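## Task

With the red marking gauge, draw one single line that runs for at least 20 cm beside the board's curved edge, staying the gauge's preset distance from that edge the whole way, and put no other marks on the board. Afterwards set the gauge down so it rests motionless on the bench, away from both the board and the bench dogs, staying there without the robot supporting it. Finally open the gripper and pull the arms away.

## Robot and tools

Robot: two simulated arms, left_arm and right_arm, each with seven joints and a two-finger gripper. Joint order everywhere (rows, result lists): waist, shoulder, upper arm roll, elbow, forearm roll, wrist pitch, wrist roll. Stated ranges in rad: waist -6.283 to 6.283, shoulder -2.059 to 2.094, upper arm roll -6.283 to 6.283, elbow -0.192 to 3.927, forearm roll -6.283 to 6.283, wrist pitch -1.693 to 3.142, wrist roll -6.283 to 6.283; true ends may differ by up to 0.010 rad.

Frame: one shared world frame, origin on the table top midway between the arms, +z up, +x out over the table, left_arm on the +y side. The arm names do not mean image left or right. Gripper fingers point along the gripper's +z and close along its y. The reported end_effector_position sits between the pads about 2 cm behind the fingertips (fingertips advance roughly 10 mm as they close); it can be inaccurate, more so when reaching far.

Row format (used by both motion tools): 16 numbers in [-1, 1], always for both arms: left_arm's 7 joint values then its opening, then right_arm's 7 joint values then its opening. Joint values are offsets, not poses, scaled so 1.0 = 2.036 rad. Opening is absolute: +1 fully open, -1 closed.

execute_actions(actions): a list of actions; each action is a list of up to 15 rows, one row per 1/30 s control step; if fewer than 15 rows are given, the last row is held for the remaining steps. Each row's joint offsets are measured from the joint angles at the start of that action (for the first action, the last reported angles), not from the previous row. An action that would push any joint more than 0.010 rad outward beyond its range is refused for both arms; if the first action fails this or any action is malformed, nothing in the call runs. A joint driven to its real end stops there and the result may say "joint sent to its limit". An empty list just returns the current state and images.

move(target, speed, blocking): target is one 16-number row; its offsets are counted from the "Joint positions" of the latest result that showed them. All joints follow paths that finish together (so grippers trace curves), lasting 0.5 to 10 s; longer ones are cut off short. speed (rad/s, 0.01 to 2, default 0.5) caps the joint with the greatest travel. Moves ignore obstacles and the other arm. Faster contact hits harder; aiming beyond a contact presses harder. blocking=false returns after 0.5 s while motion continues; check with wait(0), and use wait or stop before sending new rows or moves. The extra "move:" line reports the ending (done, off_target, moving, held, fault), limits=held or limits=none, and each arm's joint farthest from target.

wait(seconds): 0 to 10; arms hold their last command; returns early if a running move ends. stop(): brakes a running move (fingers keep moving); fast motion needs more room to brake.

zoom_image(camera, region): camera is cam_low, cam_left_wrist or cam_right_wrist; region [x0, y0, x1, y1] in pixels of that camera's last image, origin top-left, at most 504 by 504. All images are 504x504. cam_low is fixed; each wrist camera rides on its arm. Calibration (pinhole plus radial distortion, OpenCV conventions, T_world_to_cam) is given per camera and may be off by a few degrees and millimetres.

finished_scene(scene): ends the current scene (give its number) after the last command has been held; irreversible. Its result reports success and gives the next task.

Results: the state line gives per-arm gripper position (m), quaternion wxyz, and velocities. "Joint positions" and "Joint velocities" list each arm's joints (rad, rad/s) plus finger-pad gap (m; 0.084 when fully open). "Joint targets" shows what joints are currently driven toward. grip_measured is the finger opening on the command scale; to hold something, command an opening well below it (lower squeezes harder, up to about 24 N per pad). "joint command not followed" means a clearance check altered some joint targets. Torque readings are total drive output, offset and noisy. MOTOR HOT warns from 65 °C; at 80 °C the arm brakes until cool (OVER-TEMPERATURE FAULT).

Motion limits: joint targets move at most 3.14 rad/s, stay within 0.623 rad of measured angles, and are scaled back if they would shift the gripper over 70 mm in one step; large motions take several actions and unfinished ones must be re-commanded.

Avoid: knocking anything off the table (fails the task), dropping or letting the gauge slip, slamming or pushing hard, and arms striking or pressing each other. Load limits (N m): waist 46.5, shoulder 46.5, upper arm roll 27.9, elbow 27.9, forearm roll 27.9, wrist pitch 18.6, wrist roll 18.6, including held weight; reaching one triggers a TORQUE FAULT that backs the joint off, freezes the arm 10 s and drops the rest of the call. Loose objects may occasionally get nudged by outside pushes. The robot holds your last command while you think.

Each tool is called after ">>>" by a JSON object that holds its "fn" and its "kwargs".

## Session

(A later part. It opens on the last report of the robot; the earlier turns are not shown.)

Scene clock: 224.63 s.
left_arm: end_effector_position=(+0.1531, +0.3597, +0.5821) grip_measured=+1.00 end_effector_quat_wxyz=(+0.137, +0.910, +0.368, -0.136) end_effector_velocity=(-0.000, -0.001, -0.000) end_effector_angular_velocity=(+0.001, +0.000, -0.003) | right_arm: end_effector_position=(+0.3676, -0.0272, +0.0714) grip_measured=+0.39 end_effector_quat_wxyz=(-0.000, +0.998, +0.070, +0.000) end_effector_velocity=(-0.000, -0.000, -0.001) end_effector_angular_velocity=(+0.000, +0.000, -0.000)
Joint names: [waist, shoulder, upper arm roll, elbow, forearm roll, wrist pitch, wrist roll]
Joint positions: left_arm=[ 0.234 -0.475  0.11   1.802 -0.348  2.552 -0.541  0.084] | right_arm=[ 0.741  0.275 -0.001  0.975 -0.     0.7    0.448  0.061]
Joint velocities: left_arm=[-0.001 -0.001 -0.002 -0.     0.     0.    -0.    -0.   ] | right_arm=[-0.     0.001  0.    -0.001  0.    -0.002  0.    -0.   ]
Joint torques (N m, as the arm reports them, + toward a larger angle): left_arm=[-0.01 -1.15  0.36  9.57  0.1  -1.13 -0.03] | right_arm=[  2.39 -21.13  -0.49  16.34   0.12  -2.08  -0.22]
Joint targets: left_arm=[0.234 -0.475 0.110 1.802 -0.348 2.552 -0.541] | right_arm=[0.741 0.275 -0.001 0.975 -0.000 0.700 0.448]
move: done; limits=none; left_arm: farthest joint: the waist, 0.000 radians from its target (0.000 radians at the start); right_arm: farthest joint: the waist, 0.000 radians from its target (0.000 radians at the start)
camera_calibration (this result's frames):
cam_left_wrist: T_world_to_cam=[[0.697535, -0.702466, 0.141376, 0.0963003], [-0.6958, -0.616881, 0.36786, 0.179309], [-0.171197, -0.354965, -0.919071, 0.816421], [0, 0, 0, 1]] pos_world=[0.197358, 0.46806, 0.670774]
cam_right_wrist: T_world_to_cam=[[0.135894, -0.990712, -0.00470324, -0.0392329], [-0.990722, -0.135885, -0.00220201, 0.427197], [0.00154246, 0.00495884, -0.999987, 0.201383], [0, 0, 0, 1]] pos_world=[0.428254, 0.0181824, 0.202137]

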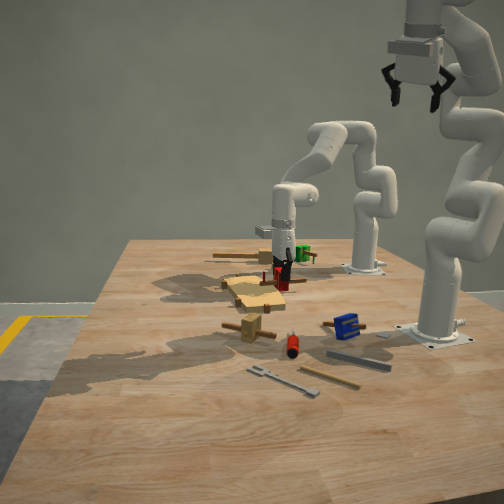

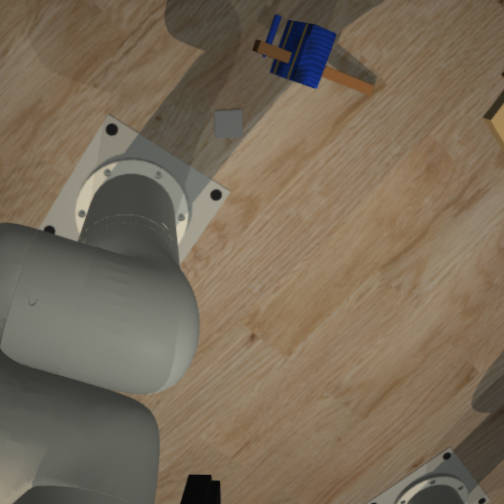

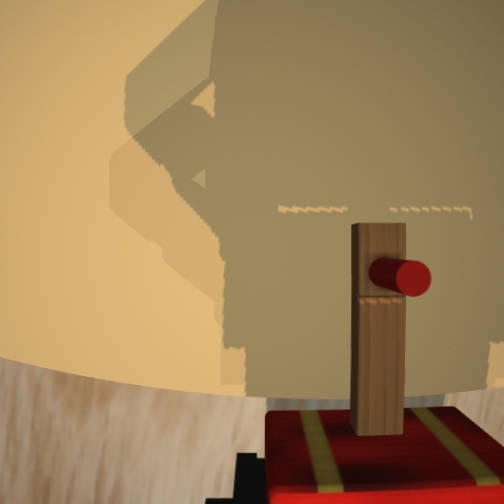

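>>> {"fn": "move", "kwargs": {"target": [0,0,0,0,0,0,0,1,0,-0.015,0,0,0,0.015,0,-0.5], "speed": 0.15}}

>>> {"fn": "move", "kwargs": {"target": [0,0,0,0,0,0,0,1,0.095,0.1066,0,0.1618,0,0.0552,0.2065,-0.5], "speed": 0.4}}

>>> {"fn": "move", "kwargs": {"target": [0,0,0,0,0,0,0,1,0,0.0122,0,0,0,-0.012,0,-0.5], "speed": 0.04}}

>>> {"fn": "zoom_image", "kwargs": {"camera": "cam_right_wrist", "region": [250,340,504,440]}}

Scene clock: 233.77 s.
left_arm: end_effector_position=(+0.1531, +0.3597, +0.5821) grip_measured=+1.00 end_effector_quat_wxyz=(+0.137, +0.910, +0.368, -0.136) end_effector_velocity=(-0.000, +0.000, +0.000) end_effector_angular_velocity=(-0.000, -0.000, +0.001) | right_arm: end_effector_position=(+0.3659, -0.0283, +0.0838) grip_measured=+0.39 end_effector_quat_wxyz=(-0.000, +0.998, +0.070, +0.000) end_effector_velocity=(-0.000, +0.000, +0.001) end_effector_angular_velocity=(-0.000, +0.001, +0.001)
Joint names: [waist, shoulder, upper arm roll, elbow, forearm roll, wrist pitch, wrist roll]
Joint positions: left_arm=[ 0.234 -0.475  0.11   1.802 -0.348  2.552 -0.541  0.084] | right_arm=[ 0.741  0.244 -0.001  0.975 -0.     0.73   0.448  0.061]
Joint velocities: left_arm=[-0.    -0.     0.001  0.    -0.     0.    -0.    -0.   ] | right_arm=[ 0.001 -0.001  0.     0.001  0.     0.003 -0.     0.   ]
Joint torques (N m, as the arm reports them, + toward a larger angle): left_arm=[-0.3  -1.29  0.27  9.59 -0.07 -1.17 -0.14] | right_arm=[  2.54 -21.05  -0.4   16.62   0.24  -2.15  -0.17]
Joint targets: left_arm=[0.234 -0.475 0.110 1.802 -0.348 2.552 -0.541] | right_arm=[0.741 0.244 -0.001 0.975 -0.000 0.730 0.448]
move: done; limits=none; left_arm: farthest joint: the waist, 0.000 radians from its target (0.000 radians at the start); right_arm: farthest joint: the waist, 0.000 radians from its target (0.000 radians at the start)
camera_calibration (this result's frames):
cam_left_wrist: T_world_to_cam=[[0.697535, -0.702466, 0.141377, 0.0963001], [-0.6958, -0.616881, 0.36786, 0.179309], [-0.171196, -0.354965, -0.919071, 0.816421], [0, 0, 0, 1]] pos_world=[0.197358, 0.46806, 0.670774]
cam_right_wrist: T_world_to_cam=[[0.135896, -0.990712, -0.00458234, -0.0400482], [-0.990722, -0.135889, -0.00191307, 0.425409], [0.00127261, 0.00479981, -0.999988, 0.213813], [0, 0, 0, 1]] pos_world=[0.426632, 0.0171058, 0.214441]

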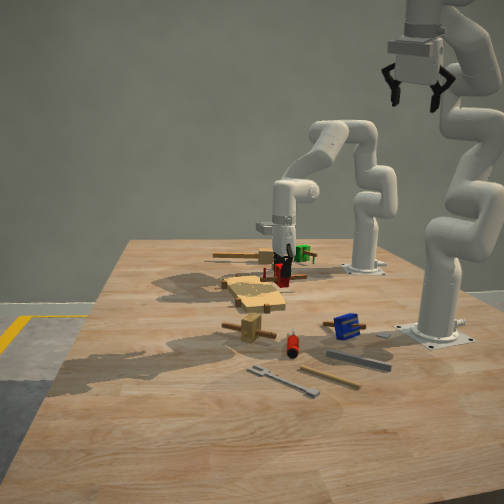

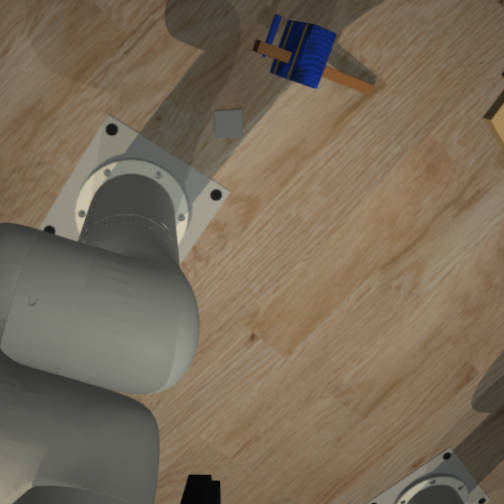

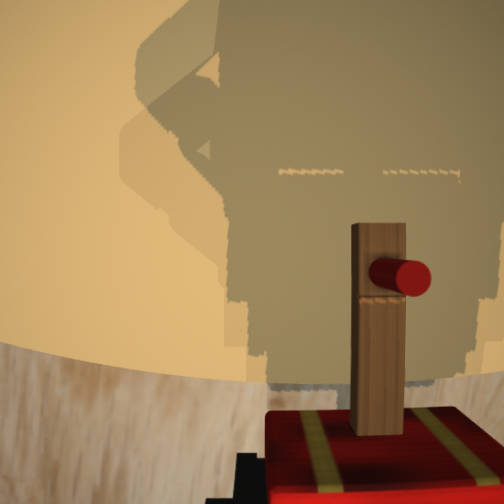

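Scene clock: 235.33 s.
left_arm: end_effector_position=(+0.1531, +0.3597, +0.5821) grip_measured=+1.00 end_effector_quat_wxyz=(+0.137, +0.910, +0.368, -0.136) end_effector_velocity=(-0.000, +0.000, +0.000) end_effector_angular_velocity=(+0.002, -0.000, +0.002) | right_arm: end_effector_position=(+0.3613, +0.0978, +0.0846) grip_measured=+0.39 end_effector_quat_wxyz=(+0.000, +0.999, -0.044, +0.000) end_effector_velocity=(-0.002, +0.004, +0.000) end_effector_angular_velocity=(+0.002, +0.001, +0.006)
Joint names: [waist, shoulder, upper arm roll, elbow, forearm roll, wrist pitch, wrist roll]
Joint positions: left_arm=[ 0.234 -0.475  0.11   1.802 -0.348  2.552 -0.541  0.084] | right_arm=[ 0.934  0.461 -0.001  1.304 -0.     0.843  0.869  0.061]
Joint velocities: left_arm=[ 0.001 -0.001 -0.001  0.     0.001 -0.    -0.001  0.   ] | right_arm=[ 0.003  0.002  0.005  0.003 -0.001  0.001  0.001  0.   ]
Joint torques (N m, as the arm reports them, + toward a larger angle): left_arm=[-0.14 -1.21  0.19  9.39  0.36 -1.11 -0.01] | right_arm=[  2.48 -25.13  -0.68  17.47   0.18  -2.13  -0.2 ]
Joint targets: left_arm=[0.234 -0.475 0.110 1.802 -0.348 2.552 -0.541] | right_arm=[0.934 0.461 -0.001 1.304 -0.000 0.843 0.869]
move: done; limits=none; left_arm: farthest joint: the waist, 0.000 radians from its target (0.000 radians at the start); right_arm: farthest joint: the waist, 0.000 radians from its target (0.193 radians at the start)
camera_calibration (this result's frames):
cam_left_wrist: T_world_to_cam=[[0.697535, -0.702466, 0.141377, 0.0963001], [-0.6958, -0.616881, 0.36786, 0.179309], [-0.171196, -0.354965, -0.919071, 0.816421], [0, 0, 0, 1]] pos_world=[0.197358, 0.46806, 0.670774]
cam_right_wrist: T_world_to_cam=[[-0.0909594, -0.995844, -0.00457357, 0.167963], [-0.995851, 0.0909696, -0.00207964, 0.417695], [0.00248705, 0.00436544, -0.999987, 0.213645], [0, 0, 0, 1]] pos_world=[0.430709, 0.128335, 0.215279]

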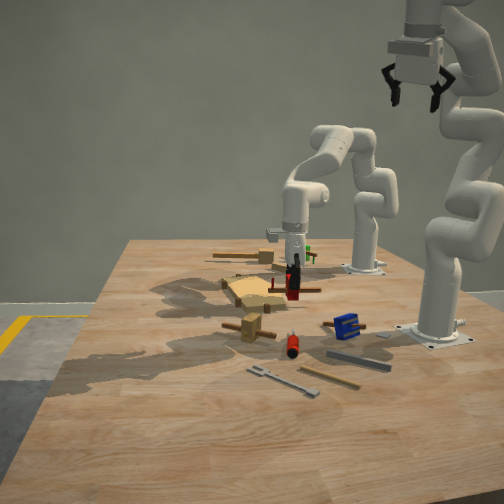

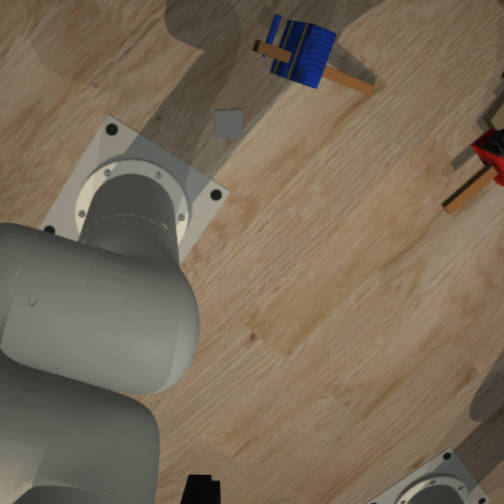

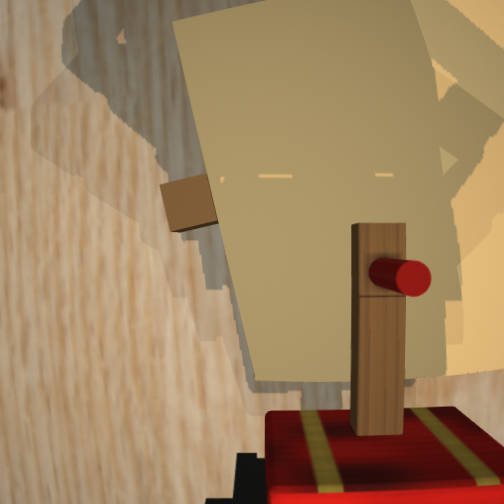

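Scene clock: 236.23 s.
left_arm: end_effector_position=(+0.1531, +0.3597, +0.5821) grip_measured=+1.00 end_effector_quat_wxyz=(+0.137, +0.910, +0.368, -0.136) end_effector_velocity=(+0.000, +0.000, -0.000) end_effector_angular_velocity=(-0.000, +0.001, +0.000) | right_arm: end_effector_position=(+0.3624, +0.0988, +0.0726) grip_measured=+0.39 end_effector_quat_wxyz=(+0.000, +0.999, -0.044, +0.000) end_effector_velocity=(+0.001, +0.000, +0.001) end_effector_angular_velocity=(+0.003, -0.003, -0.002)
Joint names: [waist, shoulder, upper arm roll, elbow, forearm roll, wrist pitch, wrist roll]
Joint positions: left_arm=[ 0.234 -0.475  0.11   1.802 -0.348  2.552 -0.541  0.084] | right_arm=[ 0.934  0.486 -0.001  1.304 -0.     0.818  0.869  0.061]
Joint velocities: left_arm=[ 0.     0.     0.    -0.001  0.001  0.     0.    -0.   ] | right_arm=[-0.001  0.    -0.     0.002  0.    -0.003 -0.    -0.   ]
Joint torques (N m, as the arm reports them, + toward a larger angle): left_arm=[-0.92 -0.82  0.26  9.64  0.02 -1.23 -0.07] | right_arm=[  2.42 -25.38  -0.57  17.23   0.25  -2.01  -0.15]
Joint targets: left_arm=[0.234 -0.475 0.110 1.802 -0.348 2.552 -0.541] | right_arm=[0.934 0.486 -0.001 1.304 -0.000 0.818 0.869]
move: done; limits=none; left_arm: farthest joint: the waist, 0.000 radians from its target (0.000 radians at the start); right_arm: farthest joint: the waist, 0.000 radians from its target (0.000 radians at the start)
camera_calibration (this result's frames):
cam_left_wrist: T_world_to_cam=[[0.697535, -0.702466, 0.141377, 0.0963], [-0.6958, -0.616881, 0.36786, 0.179309], [-0.171196, -0.354965, -0.919071, 0.816421], [0, 0, 0, 1]] pos_world=[0.197358, 0.46806, 0.670774]
cam_right_wrist: T_world_to_cam=[[-0.0909529, -0.995846, -0.0043704, 0.169042], [-0.995852, 0.090962, -0.00193363, 0.418632], [0.00232314, 0.0041764, -0.999989, 0.201754], [0, 0, 0, 1]] pos_world=[0.431802, 0.129418, 0.2033]

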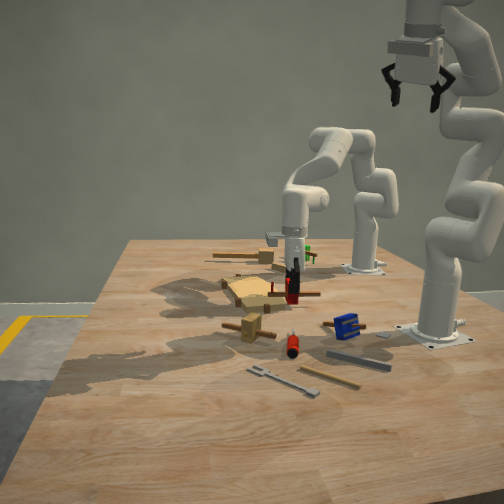

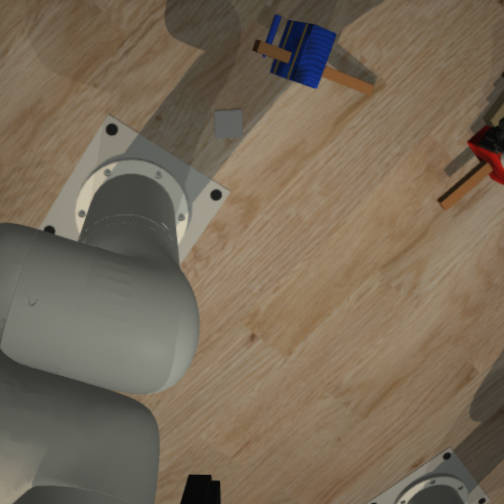

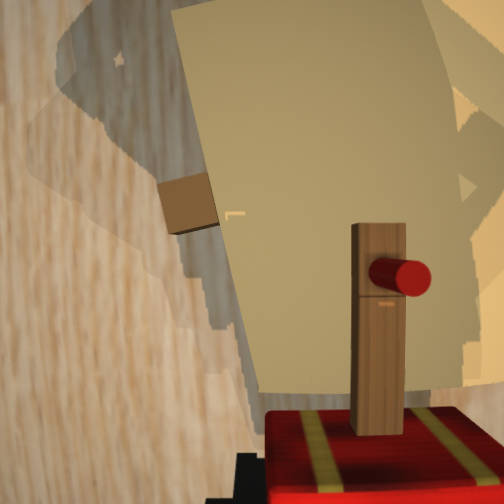

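Region (250, 340, 504, 440) of cam_right_wrist's 504x504 image, scaled by 1.984, with more detail than that image has; it fills the top 198 rows of this view, and the rest is white.

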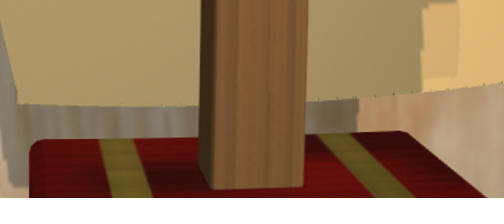

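>>> {"fn": "move", "kwargs": {"target": [0,0,0,0,0,0,0,1,0,-0.02,0,0,0,0.02,0,-0.5], "speed": 0.15}}

>>> {"fn": "move", "kwargs": {"target": [0,0,0,0,0,0,0,1,-0.223,-0.1403,0,-0.2143,0,-0.074,-0.4465,-0.5], "speed": 0.6}}

>>> {"fn": "move", "kwargs": {"target": [0,0,0,0,0,0,0,1,0,0.02,0,0,0,-0.02,0,-0.5], "speed": 0.05}}

>>> {"fn": "zoom_image", "kwargs": {"camera": "cam_right_wrist", "region": [250,340,504,440]}}

Scene clock: 244.23 s.
left_arm: end_effector_position=(+0.1531, +0.3597, +0.5821) grip_measured=+1.00 end_effector_quat_wxyz=(+0.137, +0.910, +0.368, -0.136) end_effector_velocity=(-0.000, +0.000, -0.000) end_effector_angular_velocity=(-0.000, +0.001, +0.001) | right_arm: end_effector_position=(+0.3604, +0.0968, +0.0921) grip_measured=+0.39 end_effector_quat_wxyz=(+0.000, +0.999, -0.044, -0.000) end_effector_velocity=(-0.001, -0.000, -0.000) end_effector_angular_velocity=(-0.001, +0.000, +0.001)
Joint names: [waist, shoulder, upper arm roll, elbow, forearm roll, wrist pitch, wrist roll]
Joint positions: left_arm=[ 0.234 -0.475  0.11   1.802 -0.348  2.552 -0.541  0.084] | right_arm=[ 0.934  0.446 -0.001  1.304 -0.     0.859  0.869  0.061]
Joint velocities: left_arm=[-0.     0.     0.001 -0.     0.     0.    -0.001 -0.   ] | right_arm=[ 0.001 -0.001 -0.    -0.001 -0.     0.    -0.    -0.   ]
Joint torques (N m, as the arm reports them, + toward a larger angle): left_arm=[-0.24 -1.13  0.52  9.73 -0.14 -1.22 -0.19] | right_arm=[  2.38 -25.31  -0.55  17.64   0.13  -2.12  -0.15]
Joint targets: left_arm=[0.234 -0.475 0.110 1.802 -0.348 2.552 -0.541] | right_arm=[0.934 0.445 -0.001 1.304 -0.000 0.859 0.869]
move: done; limits=none; left_arm: farthest joint: the waist, 0.000 radians from its target (0.000 radians at the start); right_arm: farthest joint: the waist, 0.000 radians from its target (0.000 radians at the start)
camera_calibration (this result's frames):
cam_left_wrist: T_world_to_cam=[[0.697535, -0.702466, 0.141377, 0.0963], [-0.6958, -0.616881, 0.36786, 0.179309], [-0.171196, -0.354965, -0.919071, 0.816421], [0, 0, 0, 1]] pos_world=[0.197358, 0.46806, 0.670774]
cam_right_wrist: T_world_to_cam=[[-0.0909595, -0.995847, -0.00396902, 0.166895], [-0.995853, 0.0909662, -0.0015534, 0.416775], [0.00190799, 0.00381126, -0.999991, 0.221406], [0, 0, 0, 1]] pos_world=[0.429805, 0.127446, 0.222713]

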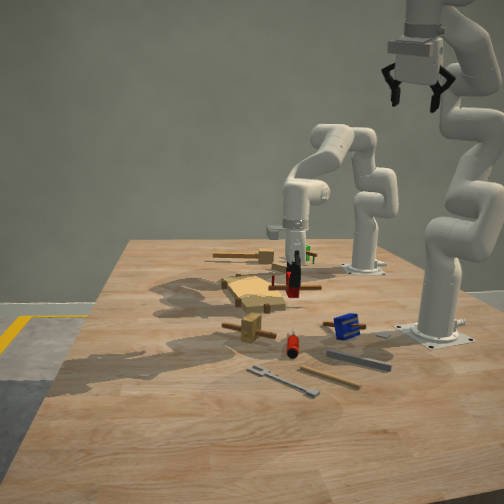

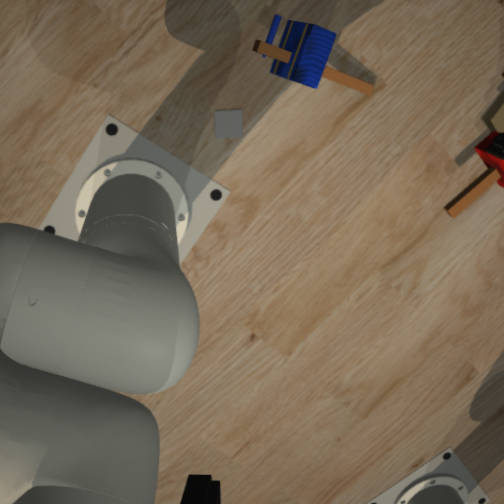

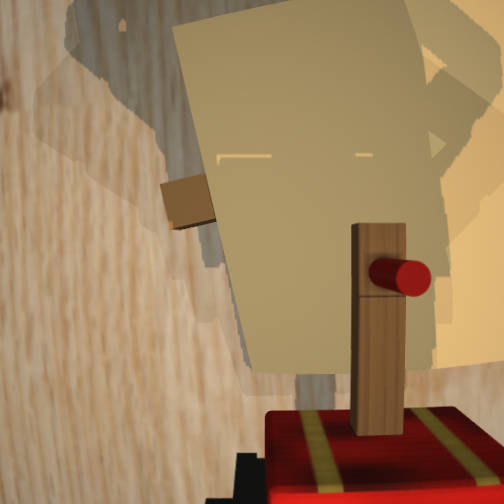

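Scene clock: 246.33 s.
left_arm: end_effector_position=(+0.1531, +0.3597, +0.5821) grip_measured=+1.00 end_effector_quat_wxyz=(+0.137, +0.910, +0.368, -0.136) end_effector_velocity=(+0.000, -0.000, -0.000) end_effector_angular_velocity=(-0.000, +0.001, +0.001) | right_arm: end_effector_position=(+0.3949, -0.1502, +0.0866) grip_measured=+0.39 end_effector_quat_wxyz=(+0.000, +0.983, +0.183, -0.000) end_effector_velocity=(-0.000, -0.002, +0.000) end_effector_angular_velocity=(-0.000, +0.000, -0.003)
Joint names: [waist, shoulder, upper arm roll, elbow, forearm roll, wrist pitch, wrist roll]
Joint positions: left_arm=[ 0.234 -0.475  0.11   1.802 -0.348  2.552 -0.541  0.084] | right_arm=[ 0.481  0.16  -0.001  0.868 -0.     0.708 -0.04   0.061]
Joint velocities: left_arm=[ 0.001  0.001 -0.001 -0.    -0.    -0.    -0.    -0.   ] | right_arm=[-0.001 -0.002 -0.003 -0.002  0.001 -0.    -0.002  0.   ]
Joint torques (N m, as the arm reports them, + toward a larger angle): left_arm=[ 0.08 -1.18  0.51  9.4  -0.28 -1.17 -0.21] | right_arm=[  2.32 -19.13  -0.32  16.46   0.21  -2.06  -0.25]
Joint targets: left_arm=[0.234 -0.475 0.110 1.802 -0.348 2.552 -0.541] | right_arm=[0.480 0.160 -0.001 0.868 -0.000 0.708 -0.040]
move: done; limits=none; left_arm: farthest joint: the waist, 0.000 radians from its target (0.000 radians at the start); right_arm: farthest joint: the waist, 0.001 radians from its target (0.454 radians at the start)
camera_calibration (this result's frames):
cam_left_wrist: T_world_to_cam=[[0.697535, -0.702466, 0.141377, 0.0963], [-0.6958, -0.616881, 0.36786, 0.179309], [-0.171196, -0.354965, -0.919071, 0.816421], [0, 0, 0, 1]] pos_world=[0.197358, 0.46806, 0.670774]
cam_right_wrist: T_world_to_cam=[[0.356325, -0.934351, -0.00449195, -0.243305], [-0.934362, -0.356324, -0.00114258, 0.382103], [-0.00053302, 0.00460424, -0.999989, 0.217855], [0, 0, 0, 1]] pos_world=[0.443834, -0.0921828, 0.217196]

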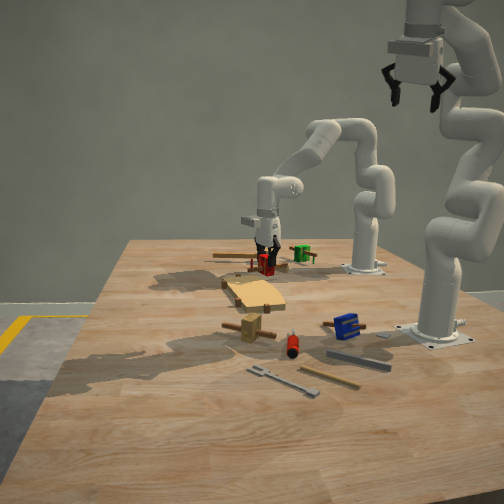

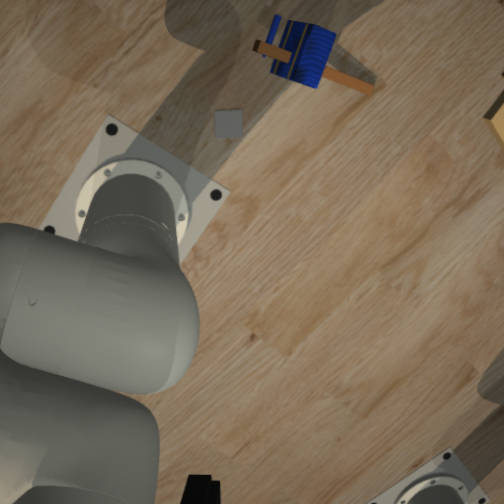

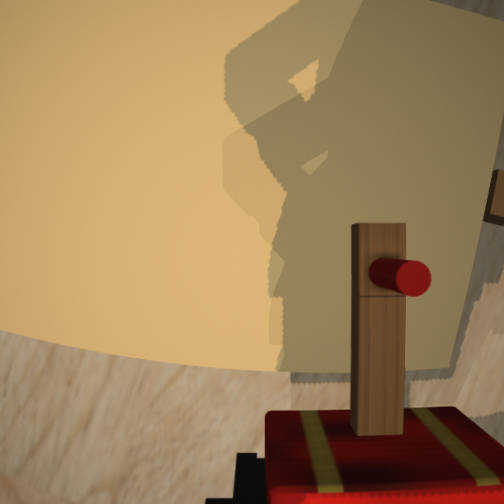

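Scene clock: 247.47 s.
left_arm: end_effector_position=(+0.1531, +0.3597, +0.5821) grip_measured=+1.00 end_effector_quat_wxyz=(+0.137, +0.910, +0.368, -0.136) end_effector_velocity=(-0.000, +0.000, +0.000) end_effector_angular_velocity=(-0.002, -0.002, -0.002) | right_arm: end_effector_position=(+0.3974, -0.1494, +0.0712) grip_measured=+0.39 end_effector_quat_wxyz=(+0.000, +0.983, +0.183, -0.000) end_effector_velocity=(-0.000, -0.001, -0.000) end_effector_angular_velocity=(-0.000, +0.000, -0.001)
Joint names: [waist, shoulder, upper arm roll, elbow, forearm roll, wrist pitch, wrist roll]
Joint positions: left_arm=[ 0.234 -0.475  0.11   1.802 -0.348  2.552 -0.541  0.084] | right_arm=[ 0.481  0.201 -0.001  0.868 -0.     0.668 -0.04   0.061]
Joint velocities: left_arm=[-0.    -0.     0.001  0.    -0.001 -0.     0.002  0.   ] | right_arm=[-0.001 -0.001  0.    -0.002 -0.    -0.001  0.     0.   ]
Joint torques (N m, as the arm reports them, + toward a larger angle): left_arm=[ 0.12 -1.21  0.41  9.44 -0.25 -1.21 -0.03] | right_arm=[  2.47 -19.69  -0.39  15.99   0.22  -2.17  -0.24]
Joint targets: left_arm=[0.234 -0.475 0.110 1.802 -0.348 2.552 -0.541] | right_arm=[0.481 0.201 -0.001 0.868 -0.000 0.668 -0.040]
move: done; limits=none; left_arm: farthest joint: the waist, 0.000 radians from its target (0.000 radians at the start); right_arm: farthest joint: the waist, 0.000 radians from its target (0.000 radians at the start)
camera_calibration (this result's frames):
cam_left_wrist: T_world_to_cam=[[0.697535, -0.702466, 0.141377, 0.0963], [-0.6958, -0.616881, 0.36786, 0.179309], [-0.171196, -0.354965, -0.919071, 0.816421], [0, 0, 0, 1]] pos_world=[0.197358, 0.46806, 0.670774]
cam_right_wrist: T_world_to_cam=[[0.356325, -0.934351, -0.00446282, -0.243478], [-0.934362, -0.356323, -0.00134564, 0.384738], [-0.000332904, 0.00464937, -0.999989, 0.202363], [0, 0, 0, 1]] pos_world=[0.446309, -0.0913441, 0.201791]

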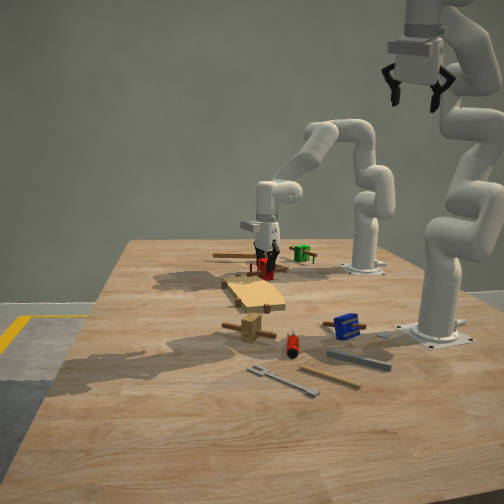

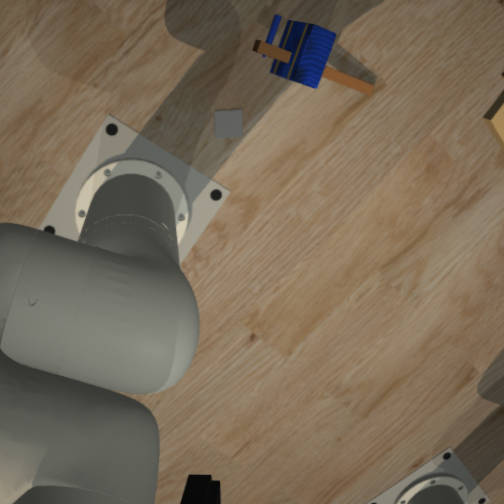

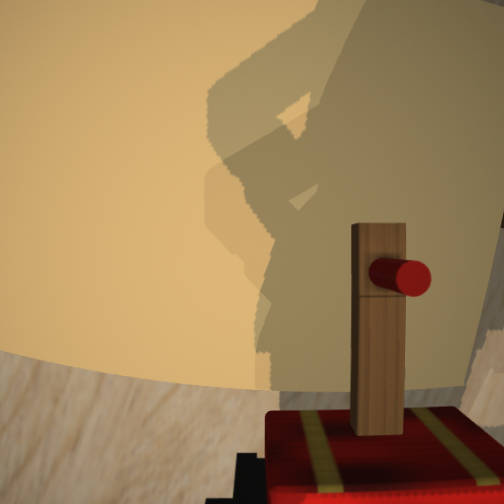

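Region (250, 340, 504, 440) of cam_right_wrist's 504x504 image, scaled by 1.984, with more detail than that image has; it fills the top 198 rows of this view, and the rest is white.

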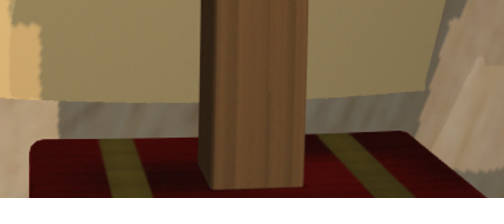

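>>> {"fn": "move", "kwargs": {"target": [0,0,0,0,0,0,0,1,0,0.01084,0,0.01173,0,0.0007,0,-0.5], "speed": 0.025}}

>>> {"fn": "zoom_image", "kwargs": {"camera": "cam_right_wrist", "region": [250,340,504,440]}}

Scene clock: 255.17 s.
left_arm: end_effector_position=(+0.1531, +0.3597, +0.5821) grip_measured=+1.00 end_effector_quat_wxyz=(+0.137, +0.910, +0.368, -0.136) end_effector_velocity=(+0.000, +0.000, -0.000) end_effector_angular_velocity=(+0.000, +0.001, +0.000) | right_arm: end_effector_position=(+0.4032, -0.1474, +0.0690) grip_measured=+0.39 end_effector_quat_wxyz=(+0.000, +0.983, +0.183, -0.000) end_effector_velocity=(+0.001, +0.001, +0.000) end_effector_angular_velocity=(+0.001, -0.002, +0.000)
Joint names: [waist, shoulder, upper arm roll, elbow, forearm roll, wrist pitch, wrist roll]
Joint positions: left_arm=[ 0.234 -0.475  0.11   1.802 -0.348  2.552 -0.541  0.084] | right_arm=[ 0.481  0.223 -0.001  0.891 -0.     0.67  -0.04   0.061]
Joint velocities: left_arm=[ 0.    -0.    -0.    -0.001  0.001 -0.    -0.     0.   ] | right_arm=[ 0.001  0.001 -0.     0.002  0.    -0.001  0.     0.   ]
Joint torques (N m, as the arm reports them, + toward a larger angle): left_arm=[-0.17 -1.53  0.11  9.51 -0.01 -1.15 -0.27] | right_arm=[  2.4  -20.23  -0.29  16.86   0.27  -2.87  -0.26]
Joint targets: left_arm=[0.234 -0.475 0.110 1.802 -0.348 2.552 -0.541] | right_arm=[0.481 0.223 -0.001 0.892 -0.000 0.669 -0.040]
move: done; limits=none; left_arm: farthest joint: the waist, 0.000 radians from its target (0.000 radians at the start); right_arm: farthest joint: the waist, 0.000 radians from its target (0.000 radians at the start)
camera_calibration (this result's frames):
cam_left_wrist: T_world_to_cam=[[0.697535, -0.702466, 0.141377, 0.0962999], [-0.6958, -0.616881, 0.36786, 0.179309], [-0.171196, -0.354965, -0.919071, 0.816421], [0, 0, 0, 1]] pos_world=[0.197358, 0.46806, 0.670774]
cam_right_wrist: T_world_to_cam=[[0.356303, -0.93436, -0.00446761, -0.243719], [-0.93437, -0.356304, -0.000704777, 0.390867], [-0.000933311, 0.00442551, -0.99999, 0.200385], [0, 0, 0, 1]] pos_world=[0.452239, -0.08934, 0.19957]

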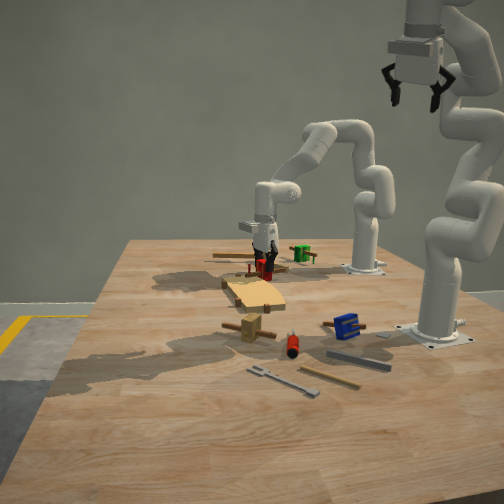

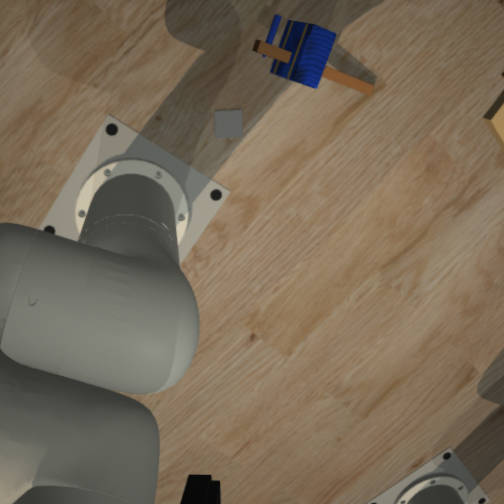

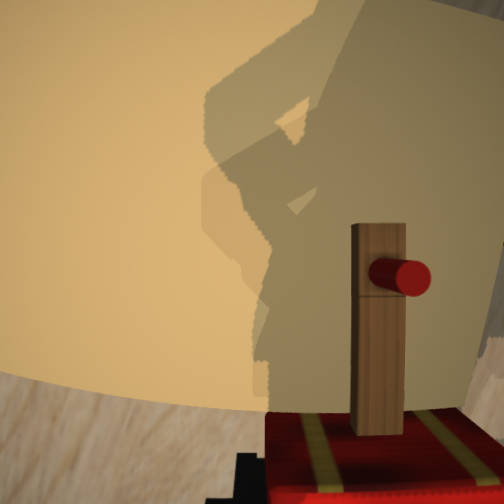

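Region (250, 340, 504, 440) of cam_right_wrist's 504x504 image, scaled by 1.984, with more detail than that image has; it fills the top 198 rows of this view, and the rest is white.

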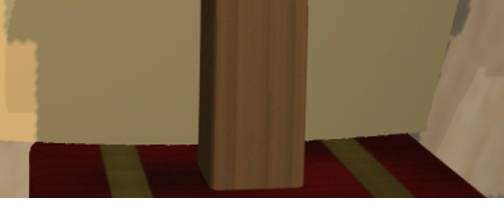

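>>> {"fn": "move", "kwargs": {"target": [0,0,0,0,0,0,0,1,0,0.0046,0,-0.0006,0,-0.0055,0,-0.5], "speed": 0.012}}

Scene clock: 259.23 s.
left_arm: end_effector_position=(+0.1531, +0.3597, +0.5821) grip_measured=+1.00 end_effector_quat_wxyz=(+0.137, +0.910, +0.368, -0.136) end_effector_velocity=(+0.000, -0.000, +0.000) end_effector_angular_velocity=(-0.000, +0.000, -0.001) | right_arm: end_effector_position=(+0.4036, -0.1473, +0.0651) grip_measured=+0.40 end_effector_quat_wxyz=(+0.000, +0.983, +0.183, -0.000) end_effector_velocity=(+0.000, +0.000, -0.000) end_effector_angular_velocity=(+0.000, -0.000, +0.000)
Joint names: [waist, shoulder, upper arm roll, elbow, forearm roll, wrist pitch, wrist roll]
Joint positions: left_arm=[ 0.234 -0.475  0.11   1.802 -0.348  2.552 -0.541  0.084] | right_arm=[ 0.481  0.232 -0.001  0.89  -0.     0.659 -0.04   0.061]
Joint velocities: left_arm=[ 0.    -0.    -0.001 -0.    -0.001  0.    -0.    -0.   ] | right_arm=[ 0.     0.001 -0.    -0.     0.    -0.001 -0.     0.   ]
Joint torques (N m, as the arm reports them, + toward a larger angle): left_arm=[-0.15 -1.65  0.39  9.3   0.01 -1.25 -0.1 ] | right_arm=[  2.55 -20.06  -0.3   18.51   0.31  -4.38  -0.25]
Joint targets: left_arm=[0.234 -0.475 0.110 1.802 -0.348 2.552 -0.541] | right_arm=[0.481 0.232 -0.001 0.890 -0.000 0.658 -0.040]
move: done; limits=none; left_arm: farthest joint: the waist, 0.000 radians from its target (0.000 radians at the start); right_arm: farthest joint: the waist, 0.000 radians from its target (0.000 radians at the start)
camera_calibration (this result's frames):
cam_left_wrist: T_world_to_cam=[[0.697535, -0.702466, 0.141377, 0.0963], [-0.6958, -0.616881, 0.36786, 0.179309], [-0.171196, -0.354965, -0.919071, 0.816421], [0, 0, 0, 1]] pos_world=[0.197358, 0.46806, 0.670774]
cam_right_wrist: T_world_to_cam=[[0.356307, -0.934359, -0.00444145, -0.243753], [-0.934369, -0.356304, -0.0012911, 0.391259], [-0.000376158, 0.00460998, -0.999989, 0.196283], [0, 0, 0, 1]] pos_world=[0.452505, -0.0892502, 0.195704]

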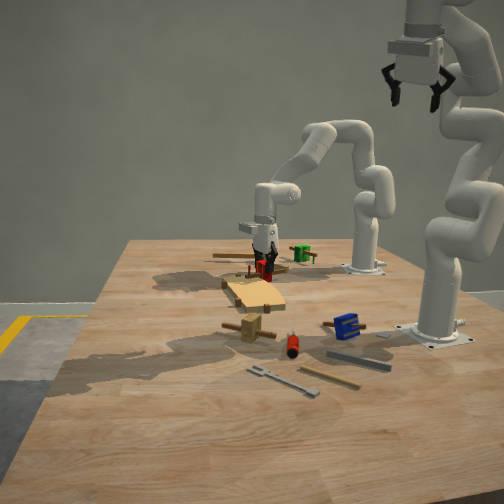

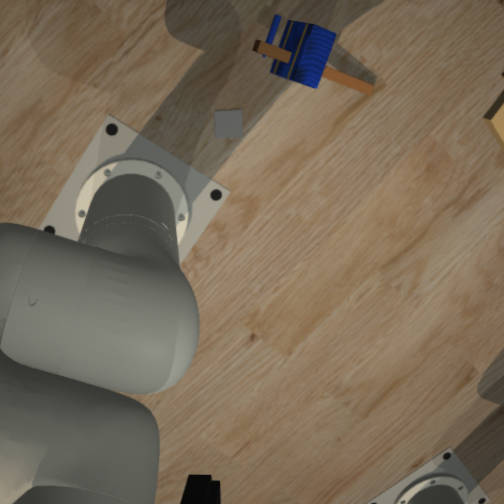

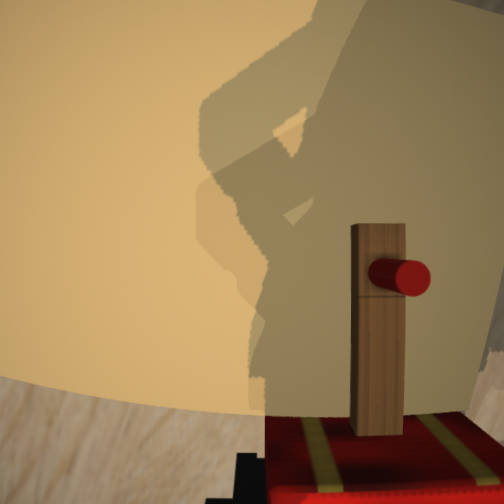

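>>> {"fn": "move", "kwargs": {"target": [0,0,0,0,0,0,0,1,0,0.002,0,-0.0008,0,-0.0028,0,-0.5], "speed": 0.01}}

Scene clock: 263.33 s.
left_arm: end_effector_position=(+0.1531, +0.3597, +0.5821) grip_measured=+1.00 end_effector_quat_wxyz=(+0.137, +0.910, +0.368, -0.136) end_effector_velocity=(+0.000, -0.000, -0.000) end_effector_angular_velocity=(+0.000, +0.001, -0.002) | right_arm: end_effector_position=(+0.4035, -0.1473, +0.0631) grip_measured=+0.40 end_effector_quat_wxyz=(+0.000, +0.983, +0.183, -0.000) end_effector_velocity=(-0.001, +0.000, -0.000) end_effector_angular_velocity=(-0.000, +0.001, +0.002)
Joint names: [waist, shoulder, upper arm roll, elbow, forearm roll, wrist pitch, wrist roll]
Joint positions: left_arm=[ 0.234 -0.475  0.11   1.802 -0.348  2.552 -0.541  0.084] | right_arm=[ 0.481  0.236 -0.001  0.889 -0.     0.653 -0.04   0.061]
Joint velocities: left_arm=[-0.001  0.001 -0.001  0.     0.    -0.    -0.    -0.   ] | right_arm=[ 0.001  0.     0.    -0.001 -0.    -0.001 -0.     0.   ]
Joint torques (N m, as the arm reports them, + toward a larger angle): left_arm=[-0.07 -1.27  0.31  9.45  0.02 -1.2  -0.03] | right_arm=[  2.64 -20.18  -0.28  18.22   0.24  -4.3   -0.22]
Joint targets: left_arm=[0.234 -0.475 0.110 1.802 -0.348 2.552 -0.541] | right_arm=[0.481 0.236 -0.001 0.889 -0.000 0.653 -0.040]
move: done; limits=none; left_arm: farthest joint: the waist, 0.000 radians from its target (0.000 radians at the start); right_arm: farthest joint: the waist, 0.000 radians from its target (0.000 radians at the start)
camera_calibration (this result's frames):
cam_left_wrist: T_world_to_cam=[[0.697535, -0.702466, 0.141377, 0.0963], [-0.6958, -0.616881, 0.36786, 0.179308], [-0.171196, -0.354965, -0.919071, 0.816421], [0, 0, 0, 1]] pos_world=[0.197358, 0.46806, 0.670774]
cam_right_wrist: T_world_to_cam=[[0.356314, -0.934356, -0.00443407, -0.243758], [-0.934366, -0.356311, -0.00147954, 0.39117], [-0.000197488, 0.00467023, -0.999989, 0.194258], [0, 0, 0, 1]] pos_world=[0.452389, -0.0892861, 0.193754]

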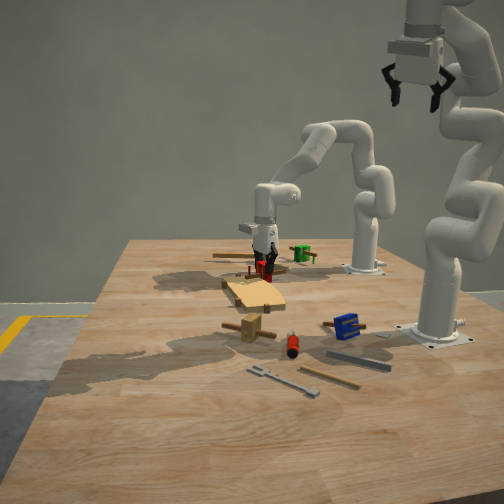

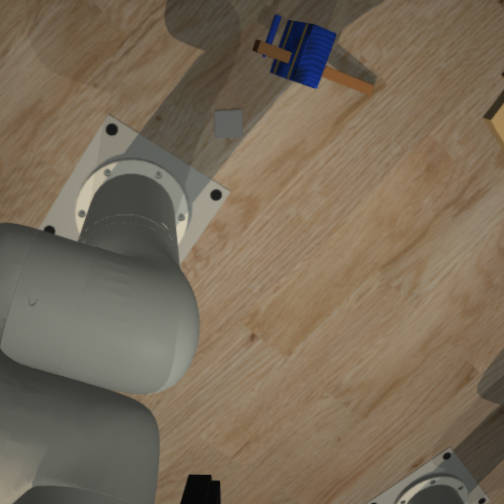

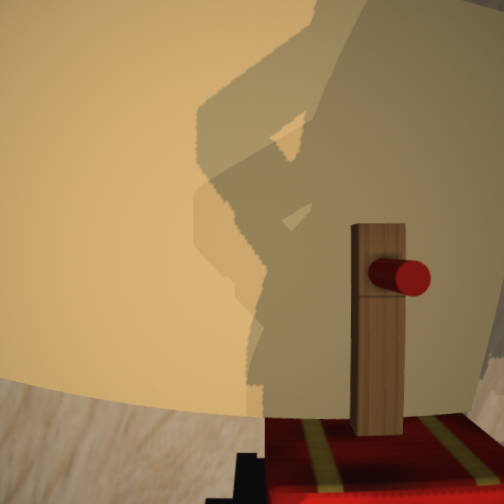

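>>> {"fn": "move", "kwargs": {"target": [0,0,0,0,0,0,0,1,0,0.0011,0,-0.0006,0,-0.0017,0,-0.5], "speed": 0.01}}

Scene clock: 266.10 s.
left_arm: end_effector_position=(+0.1531, +0.3597, +0.5821) grip_measured=+1.00 end_effector_quat_wxyz=(+0.137, +0.910, +0.368, -0.136) end_effector_velocity=(-0.000, -0.000, +0.000) end_effector_angular_velocity=(+0.001, -0.001, +0.000) | right_arm: end_effector_position=(+0.4033, -0.1473, +0.0622) grip_measured=+0.40 end_effector_quat_wxyz=(+0.000, +0.983, +0.183, +0.000) end_effector_velocity=(+0.001, +0.000, -0.000) end_effector_angular_velocity=(+0.001, -0.002, -0.001)
Joint names: [waist, shoulder, upper arm roll, elbow, forearm roll, wrist pitch, wrist roll]
Joint positions: left_arm=[ 0.234 -0.475  0.11   1.802 -0.348  2.552 -0.541  0.084] | right_arm=[ 0.481  0.237 -0.001  0.888 -0.     0.65  -0.04   0.061]
Joint velocities: left_arm=[ 0.    -0.001 -0.     0.     0.    -0.    -0.001 -0.   ] | right_arm=[-0.     0.002  0.     0.001  0.    -0.003  0.     0.   ]
Joint torques (N m, as the arm reports them, + toward a larger angle): left_arm=[-0.09 -1.53  0.53  9.33 -0.04 -1.18  0.  ] | right_arm=[  2.7  -18.48  -0.24  17.77   0.13  -4.74  -0.11]
Joint targets: left_arm=[0.234 -0.475 0.110 1.802 -0.348 2.552 -0.541] | right_arm=[0.481 0.238 -0.001 0.887 -0.000 0.649 -0.040]
move: done; limits=none; left_arm: farthest joint: the waist, 0.000 radians from its target (0.000 radians at the start); right_arm: farthest joint: the shoulder, 0.001 radians from its target (0.002 radians at the start)
camera_calibration (this result's frames):
cam_left_wrist: T_world_to_cam=[[0.697535, -0.702466, 0.141377, 0.0963001], [-0.6958, -0.616881, 0.36786, 0.179308], [-0.171196, -0.354965, -0.919071, 0.816421], [0, 0, 0, 1]] pos_world=[0.197358, 0.46806, 0.670774]
cam_right_wrist: T_world_to_cam=[[0.35634, -0.934346, -0.00442579, -0.243761], [-0.934356, -0.356336, -0.00169578, 0.391037], [0.000007373, 0.00473954, -0.999989, 0.193279], [0, 0, 0, 1]] pos_world=[0.452228, -0.0893321, 0.192862]

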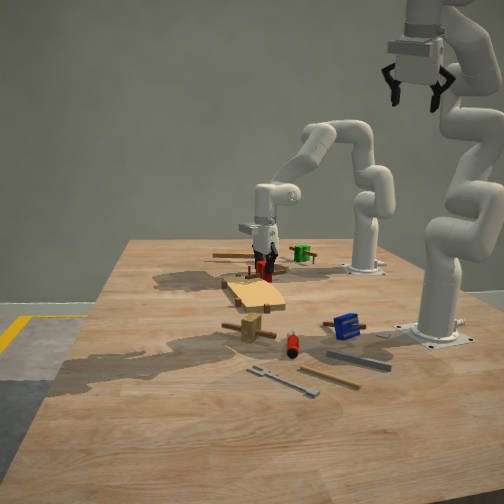

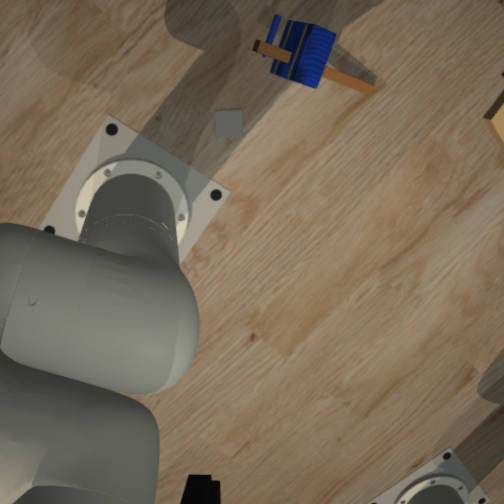

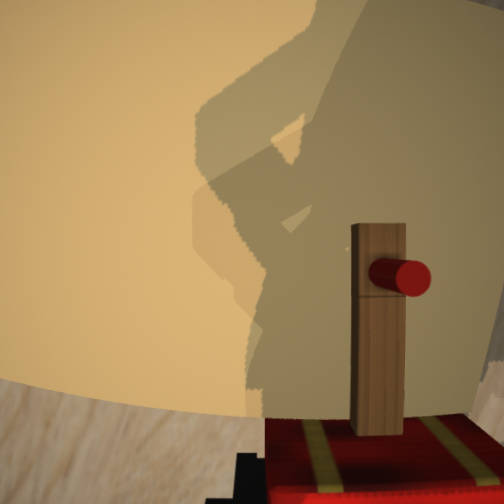

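>>> {"fn": "move", "kwargs": {"target": [0,0,0,0,0,0,0,1,0.02215,0.0003,0,-0.0002,0,-0.0005,0.04081,-0.5], "speed": 0.07}}

Scene clock: 287.00 s.
left_arm: end_effector_position=(+0.1531, +0.3597, +0.5821) grip_measured=+1.00 end_effector_quat_wxyz=(+0.137, +0.910, +0.368, -0.136) end_effector_velocity=(+0.000, +0.000, -0.000) end_effector_angular_velocity=(-0.000, -0.000, -0.000) | right_arm: end_effector_position=(+0.3959, -0.1273, +0.0618) grip_measured=+0.40 end_effector_quat_wxyz=(-0.000, +0.986, +0.165, +0.000) end_effector_velocity=(+0.001, -0.000, +0.001) end_effector_angular_velocity=(+0.000, -0.002, -0.001)
Joint names: [waist, shoulder, upper arm roll, elbow, forearm roll, wrist pitch, wrist roll]
Joint positions: left_arm=[ 0.234 -0.475  0.11   1.802 -0.348  2.552 -0.541  0.084] | right_arm=[ 0.526  0.238 -0.     0.887  0.     0.649  0.043  0.061]
Joint velocities: left_arm=[-0.     0.001 -0.     0.    -0.    -0.001  0.    -0.   ] | right_arm=[-0.    -0.001 -0.001  0.002 -0.001  0.001  0.001 -0.   ]
Joint torques (N m, as the arm reports them, + toward a larger angle): left_arm=[-0.45 -1.05  0.39  9.24 -0.13 -1.23 -0.12] | right_arm=[  7.13 -19.05   4.53  19.03   1.34  -5.56  -0.42]
Joint targets: left_arm=[0.234 -0.475 0.110 1.802 -0.348 2.552 -0.541] | right_arm=[0.526 0.238 -0.001 0.887 -0.000 0.649 0.043]
move: done; limits=none; left_arm: farthest joint: the waist, 0.000 radians from its target (0.000 radians at the start); right_arm: farthest joint: the shoulder, 0.001 radians from its target (0.001 radians at the start)
camera_calibration (this result's frames):
cam_left_wrist: T_world_to_cam=[[0.697535, -0.702466, 0.141377, 0.0963001], [-0.6958, -0.616881, 0.36786, 0.179308], [-0.171196, -0.354965, -0.919071, 0.816421], [0, 0, 0, 1]] pos_world=[0.197358, 0.46806, 0.670774]
cam_right_wrist: T_world_to_cam=[[0.321413, -0.946928, -0.00461466, -0.210178], [-0.946939, -0.321409, -0.00164919, 0.400683], [0.0000784743, 0.00489987, -0.999988, 0.192742], [0, 0, 0, 1]] pos_world=[0.446961, -0.0711848, 0.192431]

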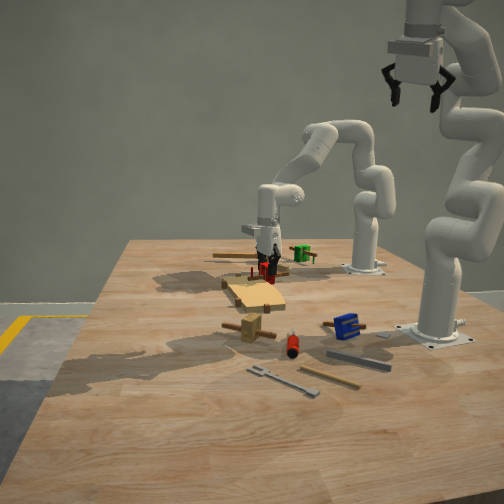

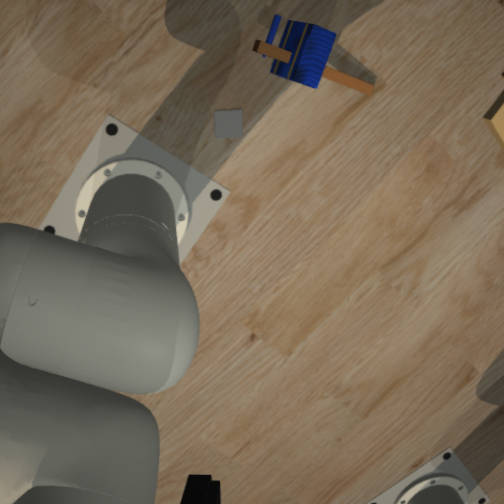

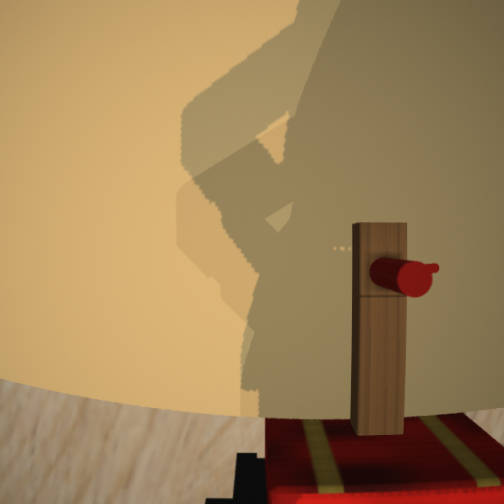

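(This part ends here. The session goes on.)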